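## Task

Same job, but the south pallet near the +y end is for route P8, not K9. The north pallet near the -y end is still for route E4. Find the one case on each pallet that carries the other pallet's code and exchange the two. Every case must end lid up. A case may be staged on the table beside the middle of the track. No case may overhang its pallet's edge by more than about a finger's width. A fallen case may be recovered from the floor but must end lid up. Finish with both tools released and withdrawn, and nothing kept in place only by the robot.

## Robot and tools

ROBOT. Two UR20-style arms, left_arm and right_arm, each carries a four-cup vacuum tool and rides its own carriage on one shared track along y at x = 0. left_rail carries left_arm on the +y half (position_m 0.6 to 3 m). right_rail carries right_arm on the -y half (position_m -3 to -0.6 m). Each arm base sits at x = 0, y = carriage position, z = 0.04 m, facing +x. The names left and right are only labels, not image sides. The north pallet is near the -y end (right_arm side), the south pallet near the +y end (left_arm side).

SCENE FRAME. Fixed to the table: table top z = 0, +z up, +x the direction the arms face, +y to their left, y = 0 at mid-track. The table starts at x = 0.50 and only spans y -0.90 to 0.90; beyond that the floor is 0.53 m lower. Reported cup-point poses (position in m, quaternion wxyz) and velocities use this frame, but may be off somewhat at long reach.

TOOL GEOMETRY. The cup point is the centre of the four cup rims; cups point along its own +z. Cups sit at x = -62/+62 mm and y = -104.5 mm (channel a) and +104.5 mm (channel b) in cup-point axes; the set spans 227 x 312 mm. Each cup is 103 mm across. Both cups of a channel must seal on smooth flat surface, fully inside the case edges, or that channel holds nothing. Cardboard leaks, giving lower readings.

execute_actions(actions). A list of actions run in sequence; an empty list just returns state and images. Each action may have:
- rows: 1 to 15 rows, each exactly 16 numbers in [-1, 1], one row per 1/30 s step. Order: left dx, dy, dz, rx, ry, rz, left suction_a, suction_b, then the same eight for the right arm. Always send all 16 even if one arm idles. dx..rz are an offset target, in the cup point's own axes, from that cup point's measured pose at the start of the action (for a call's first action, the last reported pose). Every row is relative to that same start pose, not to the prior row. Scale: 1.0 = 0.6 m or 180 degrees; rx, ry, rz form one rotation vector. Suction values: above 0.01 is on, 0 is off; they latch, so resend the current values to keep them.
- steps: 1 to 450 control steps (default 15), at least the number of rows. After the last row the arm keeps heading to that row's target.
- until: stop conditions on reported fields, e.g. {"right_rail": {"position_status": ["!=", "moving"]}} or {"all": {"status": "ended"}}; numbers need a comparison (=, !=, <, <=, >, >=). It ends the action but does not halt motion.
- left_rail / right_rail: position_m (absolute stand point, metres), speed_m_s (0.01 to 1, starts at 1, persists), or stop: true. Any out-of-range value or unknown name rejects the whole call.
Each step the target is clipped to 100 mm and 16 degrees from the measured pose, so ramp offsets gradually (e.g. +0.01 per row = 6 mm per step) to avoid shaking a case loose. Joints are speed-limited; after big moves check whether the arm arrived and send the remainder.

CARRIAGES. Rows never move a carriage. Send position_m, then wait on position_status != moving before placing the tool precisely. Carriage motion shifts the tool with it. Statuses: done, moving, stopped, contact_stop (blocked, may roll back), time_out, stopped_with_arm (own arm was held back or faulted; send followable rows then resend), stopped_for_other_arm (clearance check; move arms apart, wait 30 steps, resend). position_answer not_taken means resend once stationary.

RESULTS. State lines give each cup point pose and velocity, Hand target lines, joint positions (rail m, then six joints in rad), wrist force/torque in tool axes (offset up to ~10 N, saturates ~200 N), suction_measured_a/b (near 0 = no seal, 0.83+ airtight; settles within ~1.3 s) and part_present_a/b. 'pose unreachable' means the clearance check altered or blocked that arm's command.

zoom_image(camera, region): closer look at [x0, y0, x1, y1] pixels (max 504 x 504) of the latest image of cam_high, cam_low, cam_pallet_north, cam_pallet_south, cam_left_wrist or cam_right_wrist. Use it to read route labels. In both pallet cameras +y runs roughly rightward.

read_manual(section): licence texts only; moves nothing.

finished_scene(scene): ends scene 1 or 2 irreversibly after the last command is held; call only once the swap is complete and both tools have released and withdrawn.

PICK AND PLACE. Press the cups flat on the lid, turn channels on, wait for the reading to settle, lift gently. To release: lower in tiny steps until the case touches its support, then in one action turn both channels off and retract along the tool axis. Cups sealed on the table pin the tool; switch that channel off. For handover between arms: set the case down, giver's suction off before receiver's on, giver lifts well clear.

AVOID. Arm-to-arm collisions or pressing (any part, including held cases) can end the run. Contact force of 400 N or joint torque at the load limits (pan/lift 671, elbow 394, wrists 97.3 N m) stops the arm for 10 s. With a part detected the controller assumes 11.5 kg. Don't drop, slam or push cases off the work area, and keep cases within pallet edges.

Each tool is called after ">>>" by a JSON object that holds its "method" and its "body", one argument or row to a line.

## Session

>>> {"method": "execute_actions", "body": {
  "actions": []
}}

Scene clock: 0.00 s.
left_arm: end_effector_position=(+0.8502, +1.8745, +0.4416) suction_measured_a=0.00 part_present_a=0 suction_measured_b=0.00 part_present_b=0 end_effector_quat_wxyz=(+0.000, +0.000, +1.000, -0.000) end_effector_velocity=(-0.000, +0.000, +0.000) end_effector_angular_velocity=(-0.000, -0.000, +0.000) | right_arm: end_effector_position=(+0.8498, -1.7571, +0.4389) suction_measured_a=0.00 part_present_a=0 suction_measured_b=0.00 part_present_b=0 end_effector_quat_wxyz=(-0.001, -0.000, +1.000, +0.001) end_effector_velocity=(+0.000, -0.000, -0.000) end_effector_angular_velocity=(-0.000, +0.000, +0.000)
Joint positions: left_arm=[ 1.875 -0.24  -1.499  2.091 -2.163 -1.571  1.332] | right_arm=[-1.759 -0.237 -1.497  2.092 -2.164 -1.57   1.333]
Joint velocities: left_arm=[ 0.  0. -0.  0. -0.  0. -0.] | right_arm=[ 0. -0.  0. -0. -0. -0. -0.]
Wrist force (N, on the end effector, along its own x y z axes, offset not removed): no reading
Wrist torque (N m, same axes, about the end effector's origin, offset not removed): no reading
Hand target (left_arm): +0.850, +1.874, +0.442; +0.000, +0.000, +1.000, -0.000
Hand target (right_arm): +0.850, -1.757, +0.439; -0.001, -0.000, +1.000, +0.001
left_rail: position_m=1.875 position_m_goal=1.875 speed_m_s=1.00 position_status=done position_answer=taken refusals=0
right_rail: position_m=-1.759 position_m_goal=-1.759 speed_m_s=1.00 position_status=done position_answer=taken refusals=0
camera_calibration (this result's frames):
cam_left_wrist: T_world_to_cam=[[-0.0110023, -0.997121, 0.0750202, 1.84241], [-0.820993, 0.0518371, 0.56858, 0.367636], [-0.570832, -0.0553354, -0.8192, 1.04539], [0, 0, 0, 1]] pos_world=[0.918837, 1.8759, 0.509131]
cam_right_wrist: T_world_to_cam=[[0.00466416, -0.996776, -0.0801, -1.71592], [-0.853688, -0.0456831, 0.518777, 0.440115], [-0.520764, 0.0659607, -0.851149, 1.0295], [0, 0, 0, 1]] pos_world=[0.919849, -1.75818, 0.510487]

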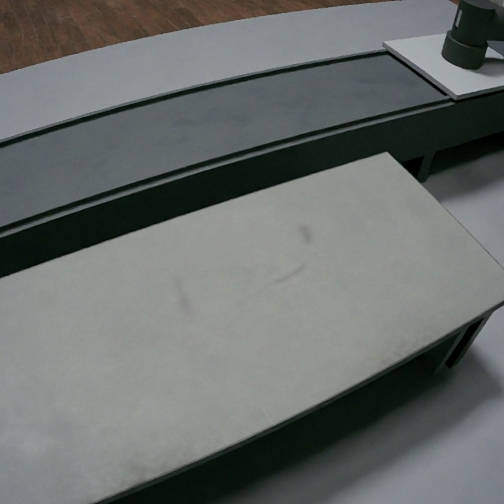

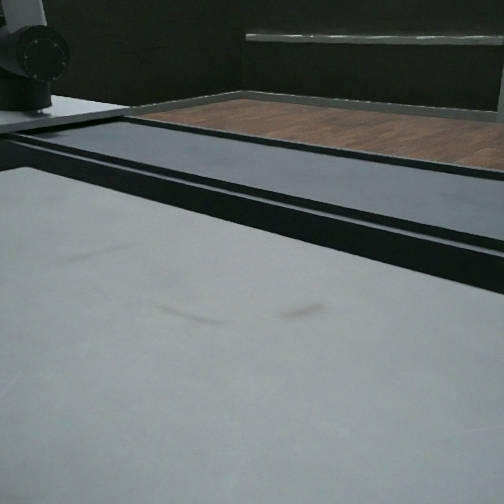

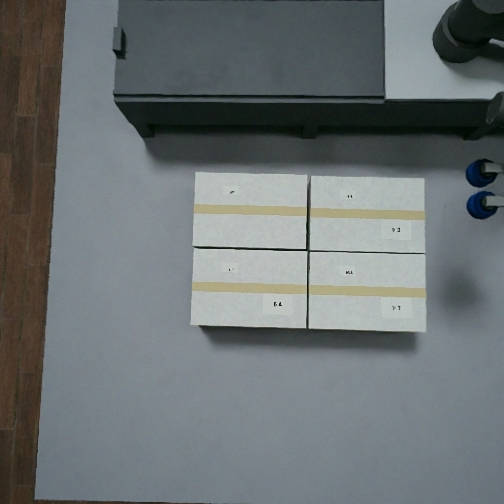

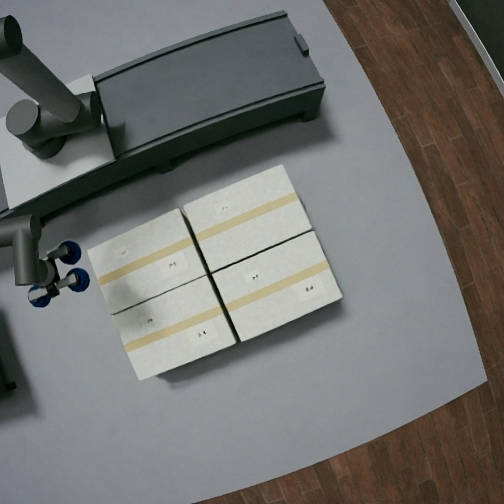

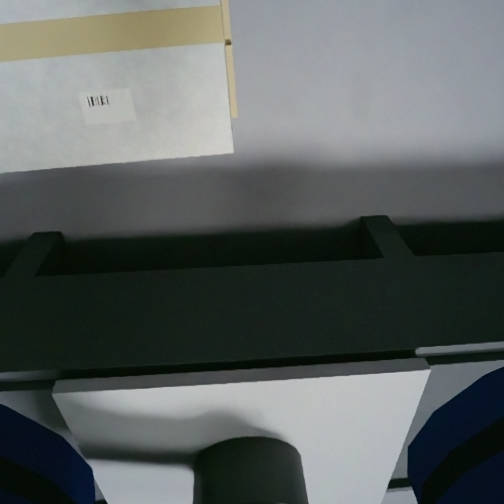

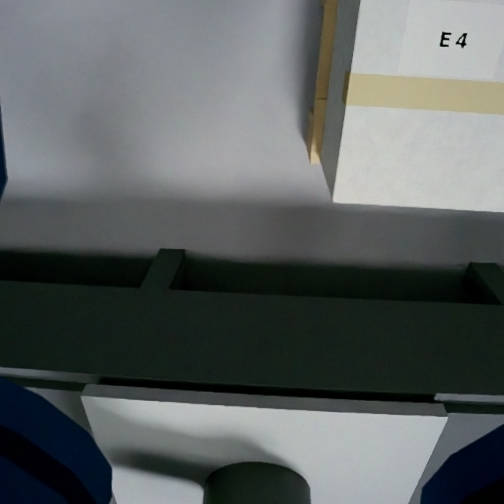

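>>> {"method": "zoom_image", "body": {
  "camera": "cam_pallet_north",
  "region": [250, 210, 430, 330]
}}

>>> {"method": "zoom_image", "body": {
  "camera": "cam_pallet_south",
  "region": [150, 240, 340, 360]
}}

Region (250, 210, 430, 330) of cam_pallet_north's 504x504 image, scaled by 2.800, with more detail than that image has.

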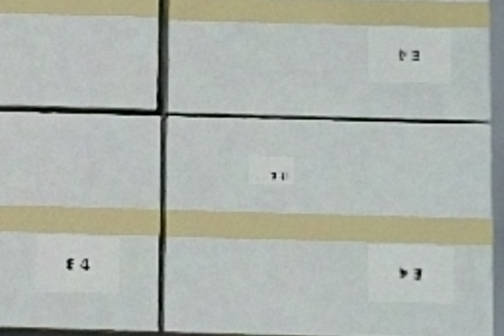

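Region (150, 240, 340, 360) of cam_pallet_south's 504x504 image, scaled by 2.653, with more detail than that image has; it fills the top 318 rows of this view, and the rest is white.

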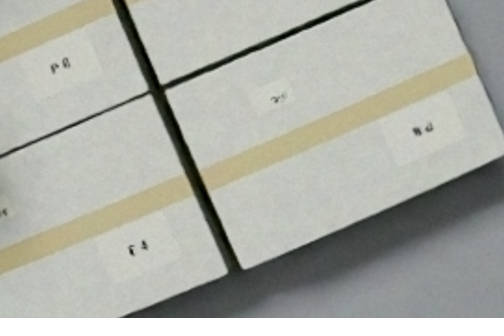

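>>> {"method": "execute_actions", "body": {
  "actions": [
    {"left_rail":{"position_m":2.25},"right_rail":{"position_m":-2.72},"rows":[[-0.62,0,0,0,0,0,0,0,0.02,0,0,0,0,0,0,0]],"steps":70},
    {"rows":[[0,0,0.65,0,0,0,0,0,0,0,0.65,0,0,0,0,0]],"steps":60}
  ]
}}

Scene clock: 17.77 s.
left_arm: end_effector_position=(+1.2228, +2.2489, +0.0518) suction_measured_a=0.00 part_present_a=0 suction_measured_b=0.00 part_present_b=0 end_effector_quat_wxyz=(+0.000, +0.000, +1.000, -0.000) end_effector_velocity=(-0.000, +0.000, -0.000) end_effector_angular_velocity=(+0.000, +0.000, +0.000) | right_arm: end_effector_position=(+0.8374, -2.7182, +0.0490) suction_measured_a=0.00 part_present_a=0 suction_measured_b=0.00 part_present_b=0 end_effector_quat_wxyz=(-0.001, -0.000, +1.000, +0.001) end_effector_velocity=(-0.000, +0.000, -0.000) end_effector_angular_velocity=(+0.000, +0.000, +0.000)
Joint positions: left_arm=[ 2.25  -0.166 -0.82   1.71  -2.462 -1.571  1.405] | right_arm=[-2.72  -0.241 -1.06   2.306 -2.815 -1.57   1.329]
Joint velocities: left_arm=[ 0.  0.  0. -0. -0.  0. -0.] | right_arm=[ 0.  0.  0. -0. -0.  0.  0.]
Wrist force (N, on the end effector, along its own x y z axes, offset not removed): left_arm=[0.9 -1.9 2.4] | right_arm=[1.1 -3.6 -2.3]
Wrist torque (N m, same axes, about the end effector's origin, offset not removed): left_arm=[-0.52 0.09 -0.20] | right_arm=[-0.46 0.17 0.28]
Hand target (left_arm): +1.223, +2.249, +0.052; +0.000, +0.000, +1.000, -0.000
Hand target (right_arm): +0.837, -2.718, +0.049; -0.001, -0.000, +1.000, +0.001
Off the commanded pose (left_arm): 0.001 m, 0 deg.
Off the commanded pose (right_arm): 0.001 m, 0 deg.
left_rail: position_m=2.250 position_m_goal=2.250 speed_m_s=1.00 position_status=done position_answer=taken refusals=0
right_rail: position_m=-2.720 position_m_goal=-2.720 speed_m_s=1.00 position_status=done position_answer=taken refusals=0
camera_calibration (this result's frames):
cam_left_wrist: T_world_to_cam=[[-0.0110065, -0.997125, 0.0749704, 2.24918], [-0.821017, 0.0518097, 0.568548, 0.875844], [-0.570797, -0.0552943, -0.819227, 0.959395], [0, 0, 0, 1]] pos_world=[1.29146, 2.25038, 0.119381]
cam_right_wrist: T_world_to_cam=[[0.00466527, -0.996776, -0.0801001, -2.70511], [-0.853703, -0.0456822, 0.518753, 0.587887], [-0.520739, 0.0659616, -0.851164, 0.754547], [0, 0, 0, 1]] pos_world=[0.907423, -2.71931, 0.120595]

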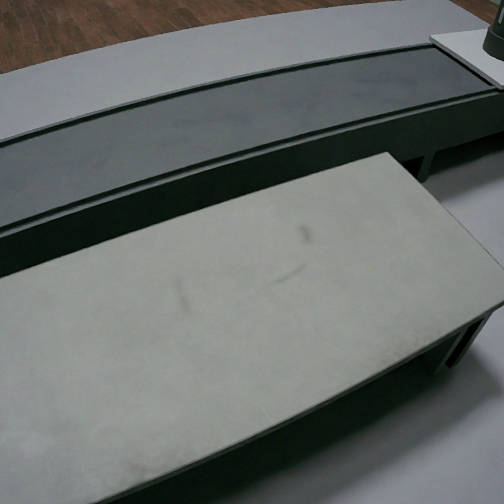

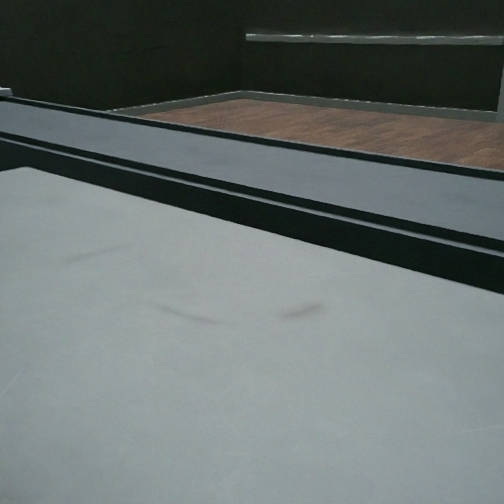

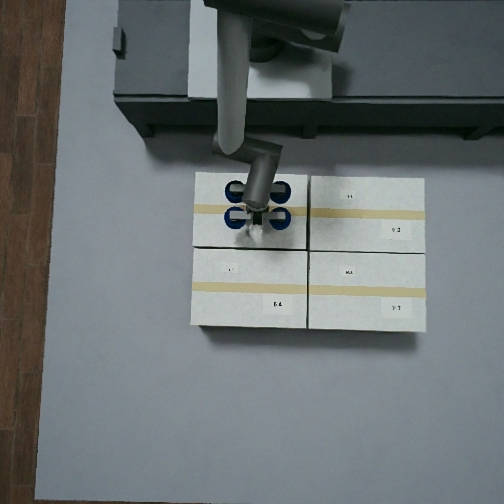

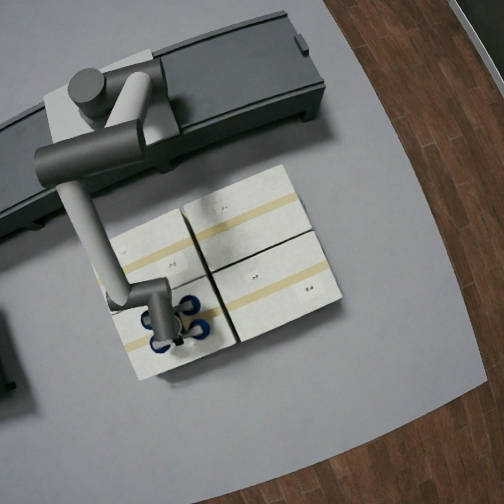

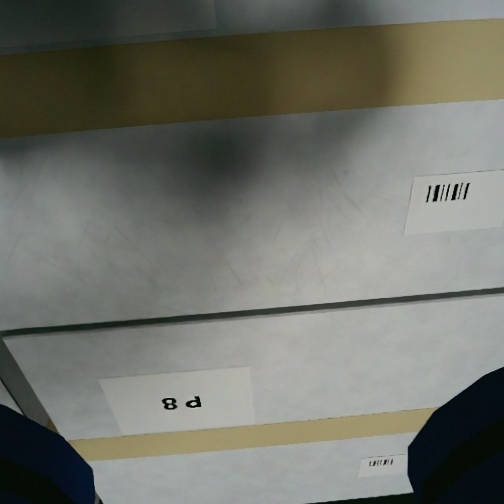

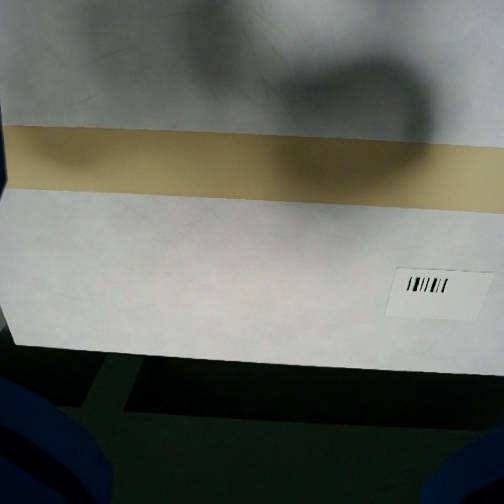

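>>> {"method": "execute_actions", "body": {
  "actions": [
    {"rows":[[-0.045,-0.03,0.18,0,0,-0.017,1,1,0.006,0.018,0.18,0,0,0,1,1]],"steps":40},
    {"rows":[[0,0,0.095,0,0,0,1,1,0,0,0.095,0,0,0,1,1]],"steps":60},
    {"rows":[[0,0,-0.05,0,0,0,1,1,0,0,-0.05,0,0,0,1,1],[0,0,-0.8,0,0,0,1,1,0,0,-0.8,0,0,0,1,1]],"steps":110},
    {"rows":[[0,0,-0.5,0,0,0.017,1,1,0,0,-0.5,0,0,0,1,1]],"steps":70},
    {"rows":[[0.3,0,0,0,0,0,1,1,0,0,0,0,0,0,1,1],[0.75,0,0,0,0,0,1,1,0,0,0,0,0,0,1,1]],"steps":70},
    {"left_rail":{"position_m":0.6,"speed_m_s":0.6},"right_rail":{"position_m":-1.6,"speed_m_s":0.6},"steps":200,"until":{"left_rail":{"position_status":["!=","moving"]}}}
  ]
}}

Scene clock: 48.67 s.
left_arm: end_effector_position=(+0.7986, +0.5812, +0.6666) suction_measured_a=0.00 part_present_a=0 suction_measured_b=0.00 part_present_b=0 end_effector_quat_wxyz=(+0.000, +0.000, +1.000, -0.000) end_effector_velocity=(+0.000, -0.001, -0.000) end_effector_angular_velocity=(+0.000, +0.000, -0.000) | right_arm: end_effector_position=(+0.8344, -1.5874, +0.6640) suction_measured_a=0.00 part_present_a=0 suction_measured_b=0.00 part_present_b=0 end_effector_quat_wxyz=(-0.001, -0.000, +1.000, +0.001) end_effector_velocity=(+0.000, -0.000, +0.000) end_effector_angular_velocity=(-0.000, -0.000, -0.000)
Joint positions: left_arm=[ 0.6   -0.278 -1.679  1.926 -1.819 -1.571  1.293] | right_arm=[-1.6   -0.229 -1.633  1.889 -1.824 -1.57   1.341]
Joint velocities: left_arm=[-0.001  0.     0.     0.     0.     0.     0.   ] | right_arm=[ 0. -0. -0.  0.  0.  0. -0.]
Wrist force (N, on the end effector, along its own x y z axes, offset not removed): left_arm=[2.9 -2.4 -1.5] | right_arm=[-3.9 -1.0 -2.3]
Wrist torque (N m, same axes, about the end effector's origin, offset not removed): left_arm=[-0.62 -0.13 -0.27] | right_arm=[-0.13 0.83 0.22]
Hand target (left_arm): +0.799, +0.581, +0.667; +0.000, +0.000, +1.000, -0.000
Hand target (right_arm): +0.834, -1.588, +0.664; -0.001, -0.000, +1.000, +0.001
Off the commanded pose (left_arm): 0.000 m, 0 deg.
Off the commanded pose (right_arm): 0.000 m, 0 deg.
left_rail: position_m=0.600 position_m_goal=0.600 speed_m_s=0.60 position_status=done position_answer=taken refusals=0
right_rail: position_m=-1.600 position_m_goal=-1.600 speed_m_s=0.60 position_status=done position_answer=taken refusals=0
camera_calibration (this result's frames):
cam_left_wrist: T_world_to_cam=[[-0.0110831, -0.997117, 0.0750702, 0.535429], [-0.820947, 0.0519362, 0.568638, 0.264282], [-0.570897, -0.0553264, -0.819155, 1.12878], [0, 0, 0, 1]] pos_world=[0.867312, 0.58261, 0.734168]
cam_right_wrist: T_world_to_cam=[[0.00465014, -0.996778, -0.0800775, -1.52874], [-0.853719, -0.0456555, 0.518729, 0.31807], [-0.520713, 0.0659515, -0.851181, 1.20181], [0, 0, 0, 1]] pos_world=[0.904449, -1.58855, 0.735548]

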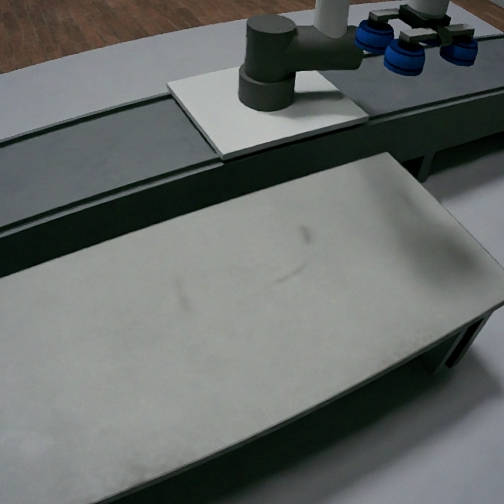

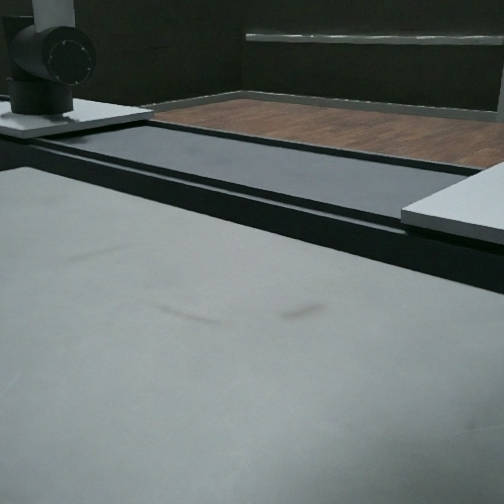

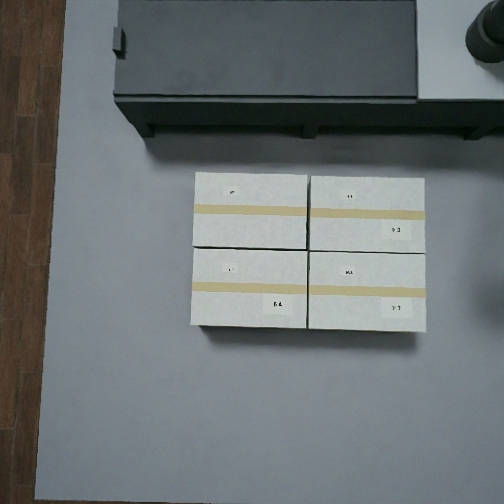

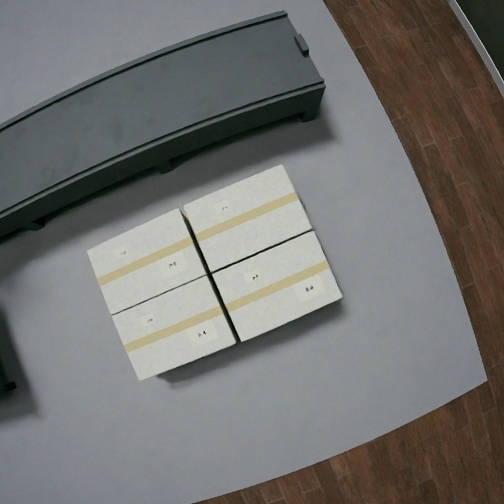

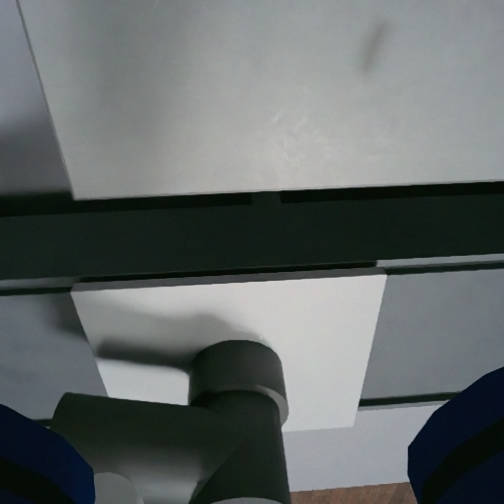

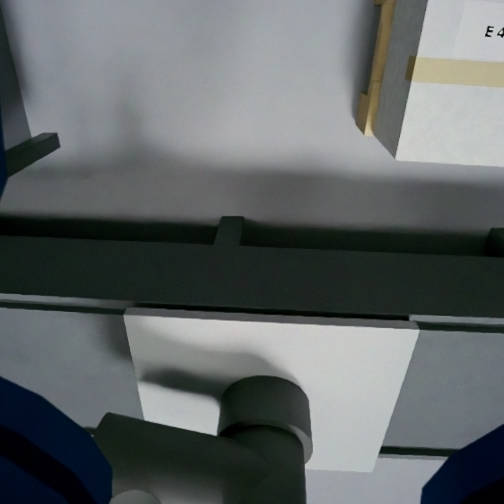

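>>> {"method": "execute_actions", "body": {
  "actions": [
    {"left_rail":{"position_m":2.25,"speed_m_s":1},"right_rail":{"position_m":-2.72,"speed_m_s":1},"rows":[[-0.753,0,0,0,0,-0.017,0,0,0,0,0,0,0,0,0,0]],"steps":85},
    {"rows":[[0,0,0.95,0,0,0,0,0,0,0,0.95,0,0,0,0,0]],"steps":80},
    {"rows":[[0,0,0.35,0,0,0,1,1,0,0,0.35,0,0,0,1,1]],"steps":50},
    {"rows":[[0,0,0.04,0,0,0,1,1,0,0,0.04,0,0,0,1,1]],"steps":50}
  ]
}}

Scene clock: 63.50 s.
left_arm: end_effector_position=(+1.2518, +2.2307, -0.1373) suction_measured_a=0.00 part_present_a=0 suction_measured_b=0.00 part_present_b=0 end_effector_quat_wxyz=(+0.000, -0.027, +1.000, -0.000) end_effector_velocity=(-0.000, +0.000, -0.000) end_effector_angular_velocity=(+0.000, +0.000, -0.000) | right_arm: end_effector_position=(+0.8336, -2.7073, -0.1399) suction_measured_a=0.00 part_present_a=0 suction_measured_b=0.00 part_present_b=0 end_effector_quat_wxyz=(-0.001, -0.000, +1.000, +0.001) end_effector_velocity=(+0.000, -0.000, -0.000) end_effector_angular_velocity=(-0.000, -0.000, +0.000)
Joint positions: left_arm=[ 2.25  -0.177 -0.619  1.651 -2.603 -1.571  1.341] | right_arm=[-2.72  -0.229 -0.771  2.298 -3.096 -1.57   1.341]
Joint velocities: left_arm=[ 0. -0.  0. -0.  0.  0.  0.] | right_arm=[ 0.  0.  0. -0. -0. -0.  0.]
Wrist force (N, on the end effector, along its own x y z axes, offset not removed): left_arm=[3.4 3.3 -1.3] | right_arm=[-3.5 2.3 1.2]
Wrist torque (N m, same axes, about the end effector's origin, offset not removed): left_arm=[0.12 -0.13 -0.12] | right_arm=[0.36 0.70 0.26]
Hand target (left_arm): +1.252, +2.231, -0.137; +0.000, -0.027, +1.000, -0.000
Hand target (right_arm): +0.834, -2.707, -0.140; -0.001, -0.000, +1.000, +0.001
Off the commanded pose (left_arm): 0.000 m, 0 deg.
Off the commanded pose (right_arm): 0.000 m, 0 deg.
left_rail: position_m=2.250 position_m_goal=2.250 speed_m_s=1.00 position_status=done position_answer=taken refusals=0
right_rail: position_m=-2.720 position_m_goal=-2.720 speed_m_s=1.00 position_status=done position_answer=taken refusals=0
camera_calibration (this result's frames):
cam_left_wrist: T_world_to_cam=[[0.0421589, -0.996288, 0.0750487, 2.17703], [-0.822555, 0.0080267, 0.56863, 1.10774], [-0.567121, -0.0857044, -0.819163, 0.883232], [0, 0, 0, 1]] pos_world=[1.32029, 2.23576, -0.0697654]
cam_right_wrist: T_world_to_cam=[[0.00465856, -0.996777, -0.0800825, -2.7094], [-0.85371, -0.0456664, 0.518742, 0.683204], [-0.520728, 0.0659507, -0.851172, 0.591018], [0, 0, 0, 1]] pos_world=[0.903639, -2.70845, -0.0683244]

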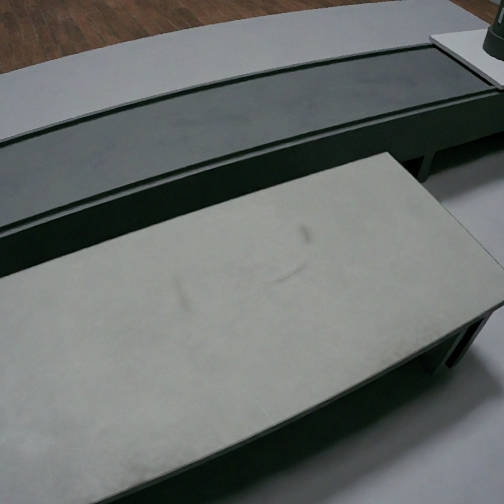

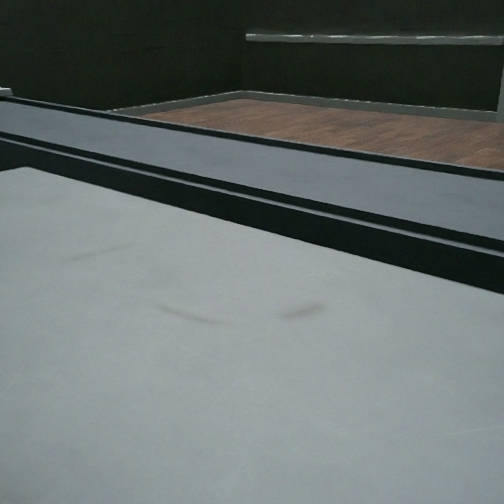

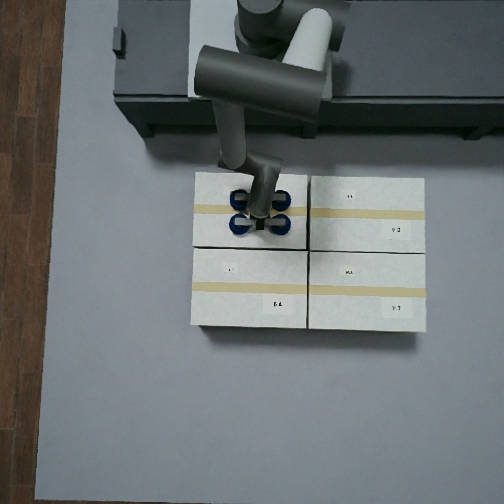

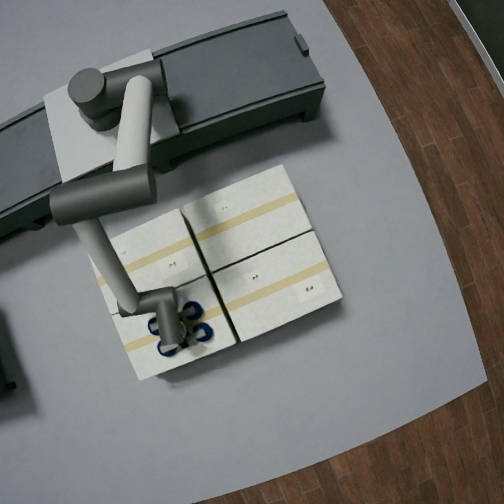

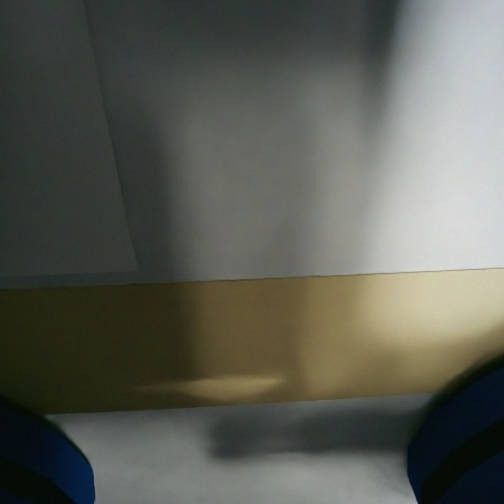

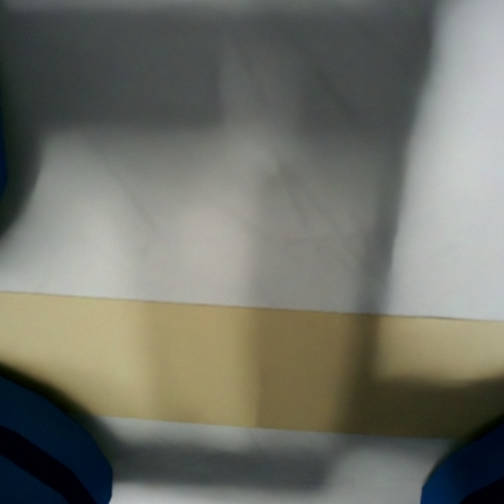

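>>> {"method": "execute_actions", "body": {
  "actions": [
    {"rows":[[0.015,0,0.04,0,0,0,1,1,0.018,0,0.04,0,0,0,1,1]],"steps":40}
  ]
}}

Scene clock: 71.23 s.
left_arm: end_effector_position=(+1.2429, +2.2302, -0.1613) suction_measured_a=0.93 part_present_a=1 suction_measured_b=0.93 part_present_b=1 end_effector_quat_wxyz=(+0.000, -0.027, +1.000, -0.000) end_effector_velocity=(-0.000, -0.000, -0.000) end_effector_angular_velocity=(-0.000, +0.000, -0.000) | right_arm: end_effector_position=(+0.8228, -2.7073, -0.1639) suction_measured_a=0.83 part_present_a=1 suction_measured_b=0.83 part_present_b=1 end_effector_quat_wxyz=(-0.001, -0.000, +1.000, +0.001) end_effector_velocity=(-0.000, -0.000, -0.000) end_effector_angular_velocity=(-0.000, +0.000, +0.000)
Joint positions: left_arm=[ 2.25  -0.178 -0.6    1.661 -2.632 -1.571  1.339] | right_arm=[-2.72  -0.232 -0.734  2.306 -3.141 -1.57   1.338]
Joint velocities: left_arm=[ 0. -0.  0.  0.  0. -0.  0.] | right_arm=[ 0. -0.  0.  0. -0. -0. -0.]
Wrist force (N, on the end effector, along its own x y z axes, offset not removed): left_arm=[-49.3 1.5 10.0] | right_arm=[-5.1 -2.6 23.4]
Wrist torque (N m, same axes, about the end effector's origin, offset not removed): left_arm=[-1.18 -9.15 -2.47] | right_arm=[-12.19 0.24 0.19]
Hand target (left_arm): +1.243, +2.230, -0.161; +0.000, -0.027, +1.000, -0.000
Hand target (right_arm): +0.823, -2.707, -0.164; -0.001, -0.000, +1.000, +0.001
Off the commanded pose (left_arm): 0.000 m, 0 deg.
Off the commanded pose (right_arm): 0.000 m, 0 deg.
left_rail: position_m=2.250 position_m_goal=2.250 speed_m_s=1.00 position_status=done position_answer=taken refusals=0
right_rail: position_m=-2.720 position_m_goal=-2.720 speed_m_s=1.00 position_status=done position_answer=taken refusals=0
camera_calibration (this result's frames):
cam_left_wrist: T_world_to_cam=[[0.0421689, -0.996291, 0.0750094, 2.17873], [-0.822573, 0.00799327, 0.568603, 1.11414], [-0.567094, -0.0856781, -0.819185, 0.858357], [0, 0, 0, 1]] pos_world=[1.31136, 2.23529, -0.0937763]
cam_right_wrist: T_world_to_cam=[[0.00465908, -0.996777, -0.0800895, -2.71128], [-0.853713, -0.0456701, 0.518737, 0.686399], [-0.520723, 0.0659566, -0.851174, 0.564984], [0, 0, 0, 1]] pos_world=[0.89282, -2.70846, -0.0923058]

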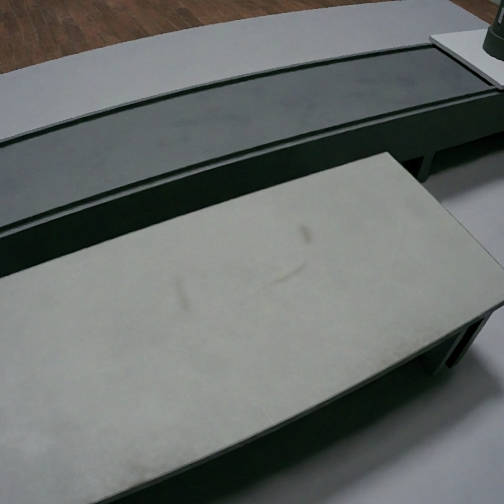

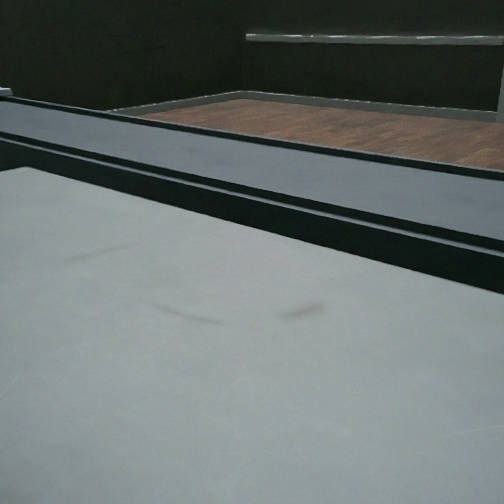

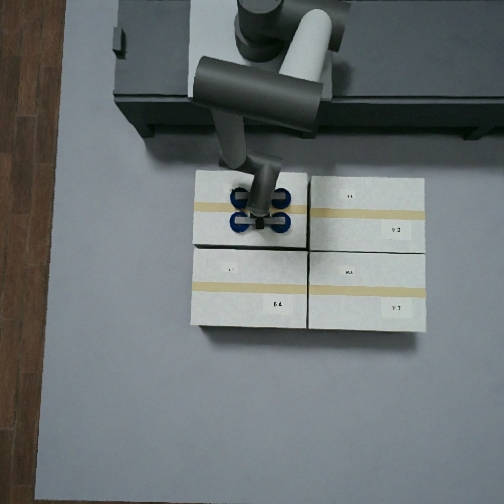

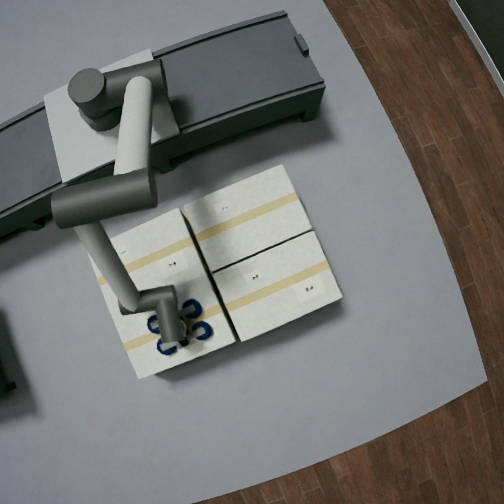

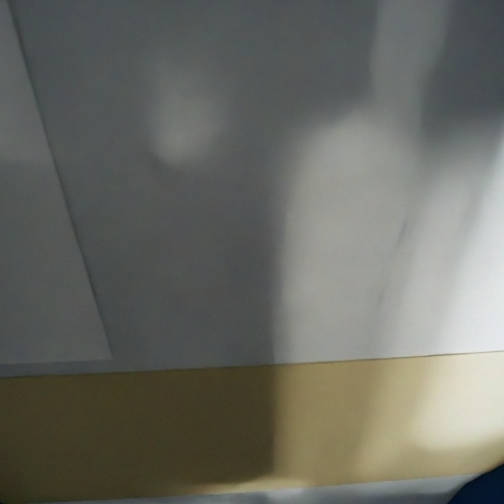

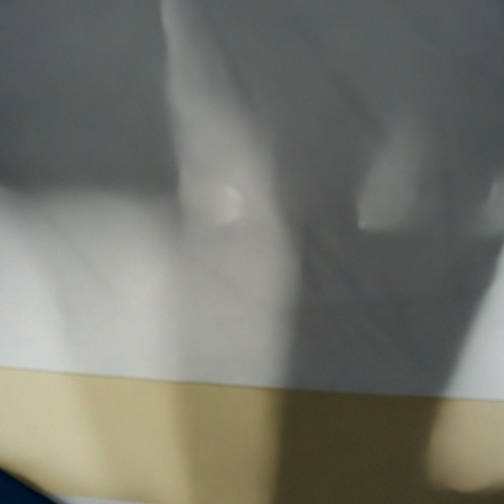

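>>> {"method": "execute_actions", "body": {
  "actions": [
    {"rows":[[0,0,-0.05,0,0,0,1,1,0,0,-0.05,0,0,0,1,1],[0,0,-0.8,0,0,0,1,1,0,0,-0.8,0,0,0,1,1]],"steps":110},
    {"rows":[[0,0,-0.5,0,0,0.017,1,1,0,0,-0.5,0,0,0,1,1]],"steps":70},
    {"rows":[[0.3,0,0,0,0,0,1,1,0,0,0,0,0,0,1,1],[0.74,0,0,0,0,0,1,1,0,0,0,0,0,0,1,1]],"steps":70},
    {"left_rail":{"position_m":0.6,"speed_m_s":0.6},"right_rail":{"position_m":-1.6,"speed_m_s":0.6},"steps":200,"until":{"left_rail":{"position_status":["!=","moving"]}}},
    {"rows":[[0,-0.25,0,0,0,0,1,1,0,0,0,0,0,0,1,1],[0,-0.75,0,0,0,0,1,1,0,0,0,0,0,0,1,1]],"steps":80},
    {"rows":[[0,-0.72,0,0,0,0,1,1,0,0,0,0,0,0,1,1]],"steps":80},
    {"rows":[[0,0,0.6,0,0,0,1,1,0,0,0,0,0,0,1,1]],"steps":70},
    {"rows":[[0,0,0.03,0,0,0,1,1,0,0,0,0,0,0,1,1]],"steps":25}
  ]
}}

Scene clock: 101.87 s.
left_arm: end_effector_position=(+0.7972, -0.3018, +0.2410) suction_measured_a=0.93 part_present_a=1 suction_measured_b=0.93 part_present_b=1 end_effector_quat_wxyz=(+0.000, +0.000, +1.000, -0.000) end_effector_velocity=(-0.000, +0.000, -0.000) end_effector_angular_velocity=(+0.000, +0.000, -0.000) | right_arm: end_effector_position=(+0.8235, -1.5873, +0.6160) suction_measured_a=0.83 part_present_a=1 suction_measured_b=0.83 part_present_b=1 end_effector_quat_wxyz=(-0.001, -0.000, +1.000, +0.001) end_effector_velocity=(+0.000, -0.000, -0.000) end_effector_angular_velocity=(+0.000, +0.000, +0.000)
Joint positions: left_arm=[ 0.6   -1.015 -0.994  1.694 -2.272 -1.571  0.557] | right_arm=[-1.6   -0.232 -1.63   1.954 -1.893 -1.57   1.338]
Joint velocities: left_arm=[ 0.  0.  0.  0. -0. -0.  0.] | right_arm=[ 0. -0.  0. -0. -0.  0. -0.]
Wrist force (N, on the end effector, along its own x y z axes, offset not removed): left_arm=[1.6 2.7 19.6] | right_arm=[-1.8 1.5 23.4]
Wrist torque (N m, same axes, about the end effector's origin, offset not removed): left_arm=[-1.02 -0.51 -0.13] | right_arm=[-11.81 -0.29 0.16]
Hand target (left_arm): +0.797, -0.302, +0.241; +0.000, +0.000, +1.000, -0.000
Hand target (right_arm): +0.824, -1.588, +0.616; -0.001, -0.000, +1.000, +0.001
Off the commanded pose (left_arm): 0.000 m, 0 deg.
Off the commanded pose (right_arm): 0.000 m, 0 deg.
left_rail: position_m=0.600 position_m_goal=0.600 speed_m_s=0.60 position_status=done position_answer=taken refusals=0
right_rail: position_m=-1.600 position_m_goal=-1.600 speed_m_s=0.60 position_status=done position_answer=taken refusals=0
camera_calibration (this result's frames):
cam_left_wrist: T_world_to_cam=[[-0.0111026, -0.997091, 0.0754048, -0.313107], [-0.820727, 0.0521643, 0.568934, 0.550777], [-0.571213, -0.0555701, -0.818919, 0.730585], [0, 0, 0, 1]] pos_world=[0.865881, -0.300328, 0.308543]
cam_right_wrist: T_world_to_cam=[[0.00467037, -0.996778, -0.0800793, -1.53245], [-0.853715, -0.0456741, 0.518733, 0.333656], [-0.520719, 0.0659422, -0.851178, 1.1553], [0, 0, 0, 1]] pos_world=[0.89359, -1.58846, 0.687568]

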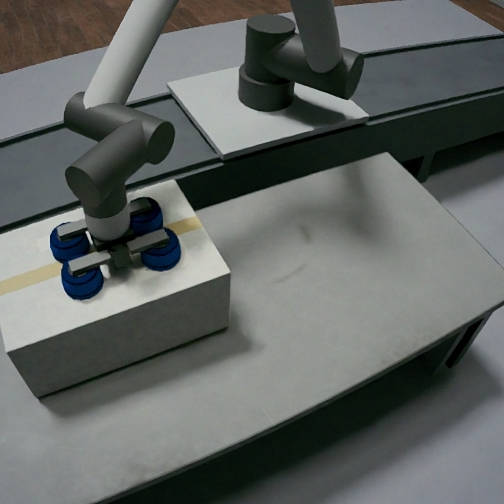

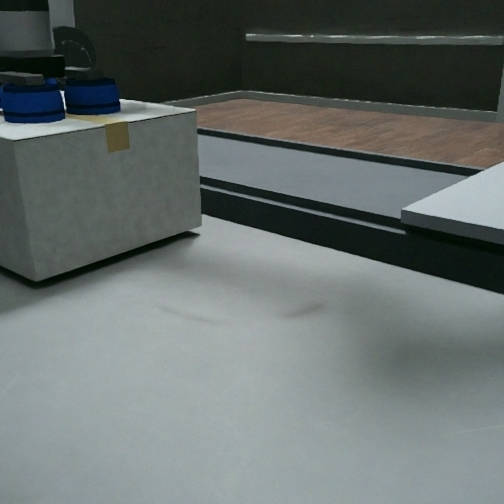

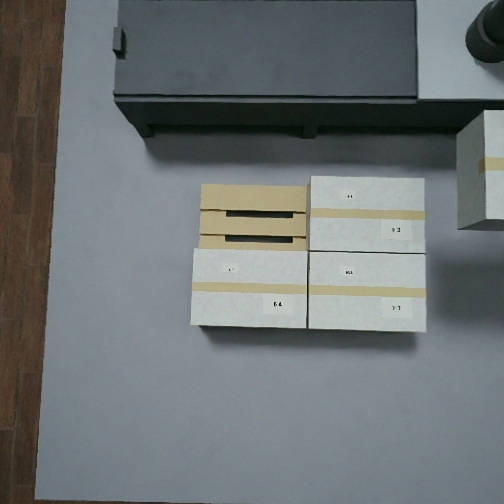

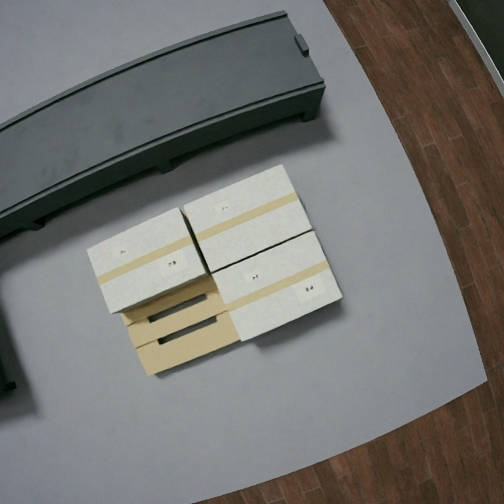

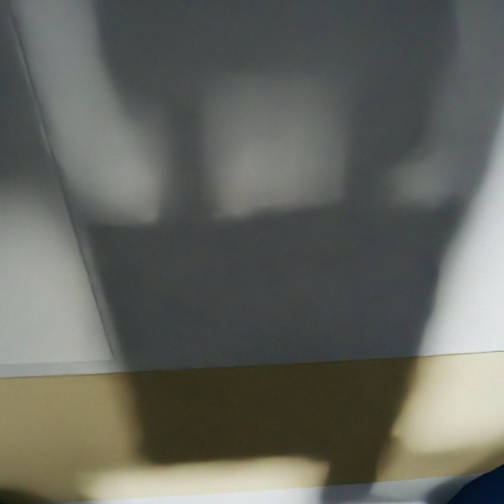

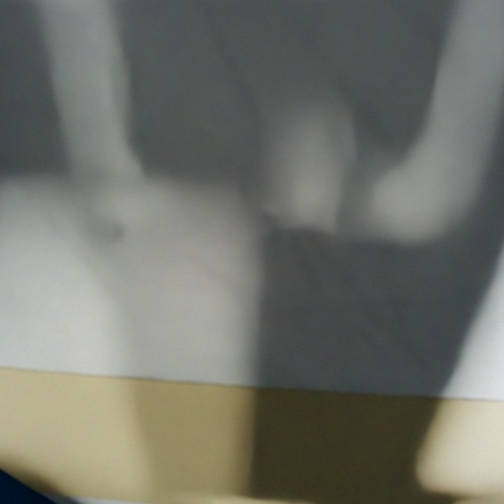

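>>> {"method": "execute_actions", "body": {
  "actions": [
    {"rows":[[0,0,0.015,0,0,0,1,1,0,0,0,0,0,0,1,1]],"steps":20},
    {"rows":[[0,0,-0.7,0,0,0,0,0,0,0,0,0,0,0,1,1]],"steps":60},
    {"rows":[[0,1,0,0,0,0,0,0,0,0,0,0,0,0,1,1]],"steps":60},
    {"left_rail":{"position_m":2.0,"speed_m_s":1},"rows":[[0,0.5,0,0,0,0,0,0,0,0,0,0,0,0,1,1]],"steps":70},
    {"right_rail":{"position_m":-0.6},"steps":150,"until":{"right_rail":{"position_status":["!=","moving"]}}},
    {"rows":[[0,0,0,0,0,0,0,0,0,0.25,0,0,0,0,1,1],[0,0,0,0,0,0,0,0,0,0.9,0,0,0,0,1,1]],"steps":90},
    {"rows":[[0,0,0,0,0,0,0,0,0,0.8,0,0,0,0,1,1]],"steps":90},
    {"rows":[[0,0,0,0,0,0,0,0,0,0,0.6,0,0,0,1,1]],"steps":70},
    {"rows":[[0,0,0,0,0,0,0,0,0,0,0.04,0,0,0,1,1]],"steps":25}
  ]
}}

Scene clock: 127.27 s.
left_arm: end_effector_position=(+0.7976, +1.9988, +0.6517) suction_measured_a=0.00 part_present_a=0 suction_measured_b=0.00 part_present_b=0 end_effector_quat_wxyz=(+0.000, +0.000, +1.000, -0.000) end_effector_velocity=(-0.000, +0.000, +0.000) end_effector_angular_velocity=(-0.000, -0.000, +0.000) | right_arm: end_effector_position=(+0.8211, +0.4320, +0.2315) suction_measured_a=0.83 part_present_a=1 suction_measured_b=0.83 part_present_b=1 end_effector_quat_wxyz=(-0.001, -0.000, +1.000, -0.000) end_effector_velocity=(-0.000, -0.000, -0.000) end_effector_angular_velocity=(+0.000, -0.000, -0.000)
Joint positions: left_arm=[ 2.    -0.256 -1.676  1.945 -1.841 -1.571  1.315] | right_arm=[-0.6    0.746 -0.88   1.494 -2.183 -1.57   2.315]
Joint velocities: left_arm=[ 0.  0. -0.  0. -0. -0. -0.] | right_arm=[ 0.  0.  0.  0. -0. -0.  0.]
Wrist force (N, on the end effector, along its own x y z axes, offset not removed): left_arm=[1.7 -1.1 -4.3] | right_arm=[1.3 -1.2 23.4]
Wrist torque (N m, same axes, about the end effector's origin, offset not removed): left_arm=[-0.54 0.10 -0.18] | right_arm=[-11.94 -0.74 0.15]
Hand target (left_arm): +0.798, +1.999, +0.652; +0.000, +0.000, +1.000, -0.000
Hand target (right_arm): +0.821, +0.432, +0.231; -0.001, -0.000, +1.000, -0.000
Off the commanded pose (left_arm): 0.000 m, 0 deg.
Off the commanded pose (right_arm): 0.000 m, 0 deg.
left_rail: position_m=2.000 position_m_goal=2.000 speed_m_s=1.00 position_status=done position_answer=taken refusals=0
right_rail: position_m=-0.600 position_m_goal=-0.600 speed_m_s=0.60 position_status=done position_answer=taken refusals=0
camera_calibration (this result's frames):
cam_left_wrist: T_world_to_cam=[[-0.0111503, -0.997112, 0.0751194, 1.95005], [-0.820985, 0.0520155, 0.568576, 0.198176], [-0.570841, -0.0553321, -0.819194, 1.19436], [0, 0, 0, 1]] pos_world=[0.866233, 2.0002, 0.719247]
cam_right_wrist: T_world_to_cam=[[0.00471368, -0.996947, -0.077943, 0.449155], [-0.853385, -0.0446398, 0.519366, 0.622364], [-0.52126, 0.0640672, -0.85099, 0.694779], [0, 0, 0, 1]] pos_world=[0.891159, 0.431053, 0.303024]

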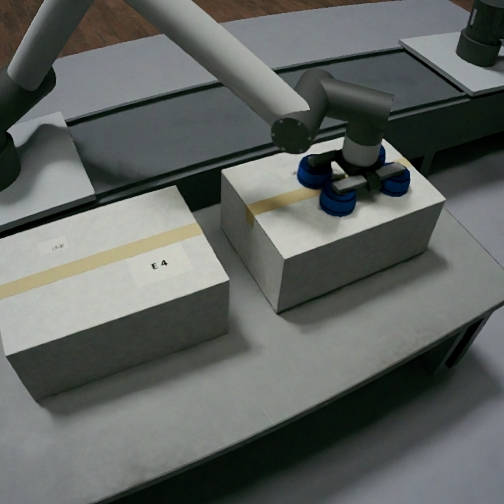

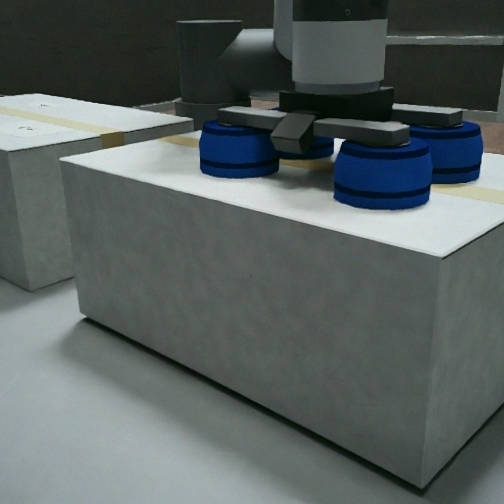

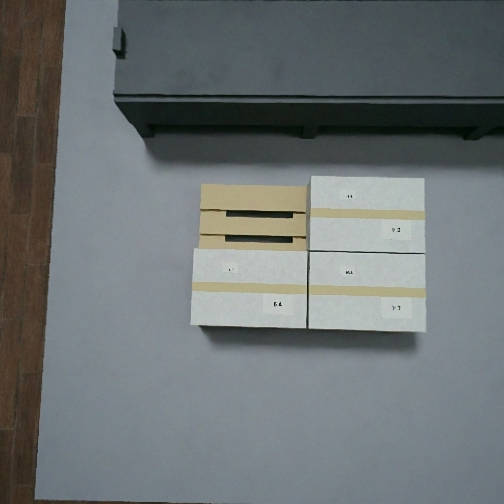

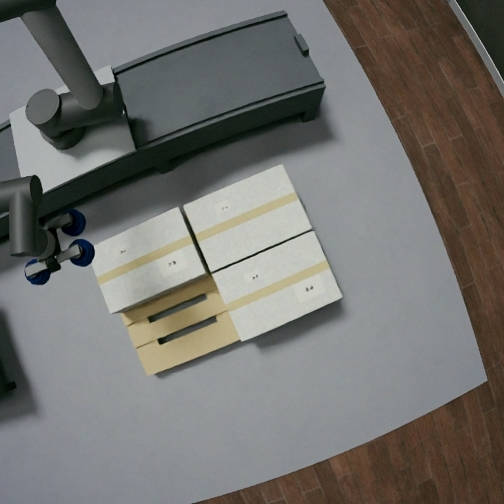

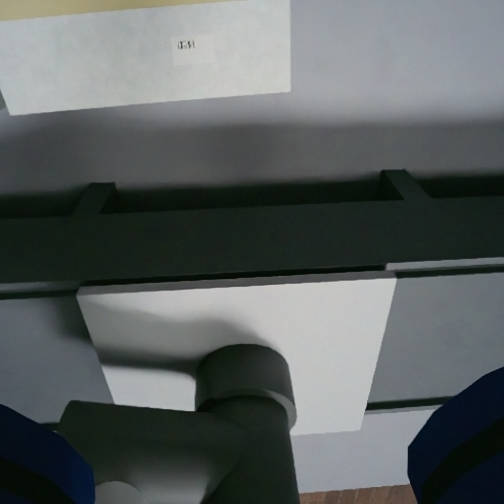

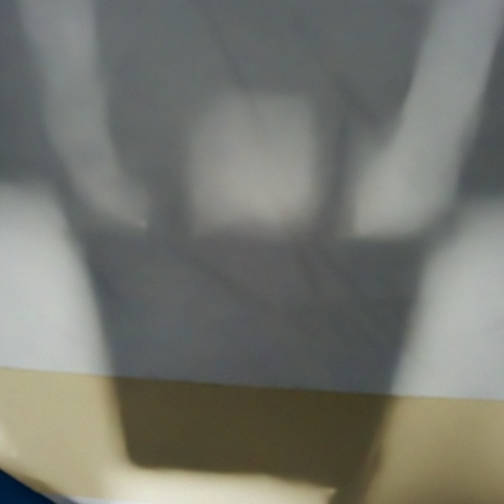

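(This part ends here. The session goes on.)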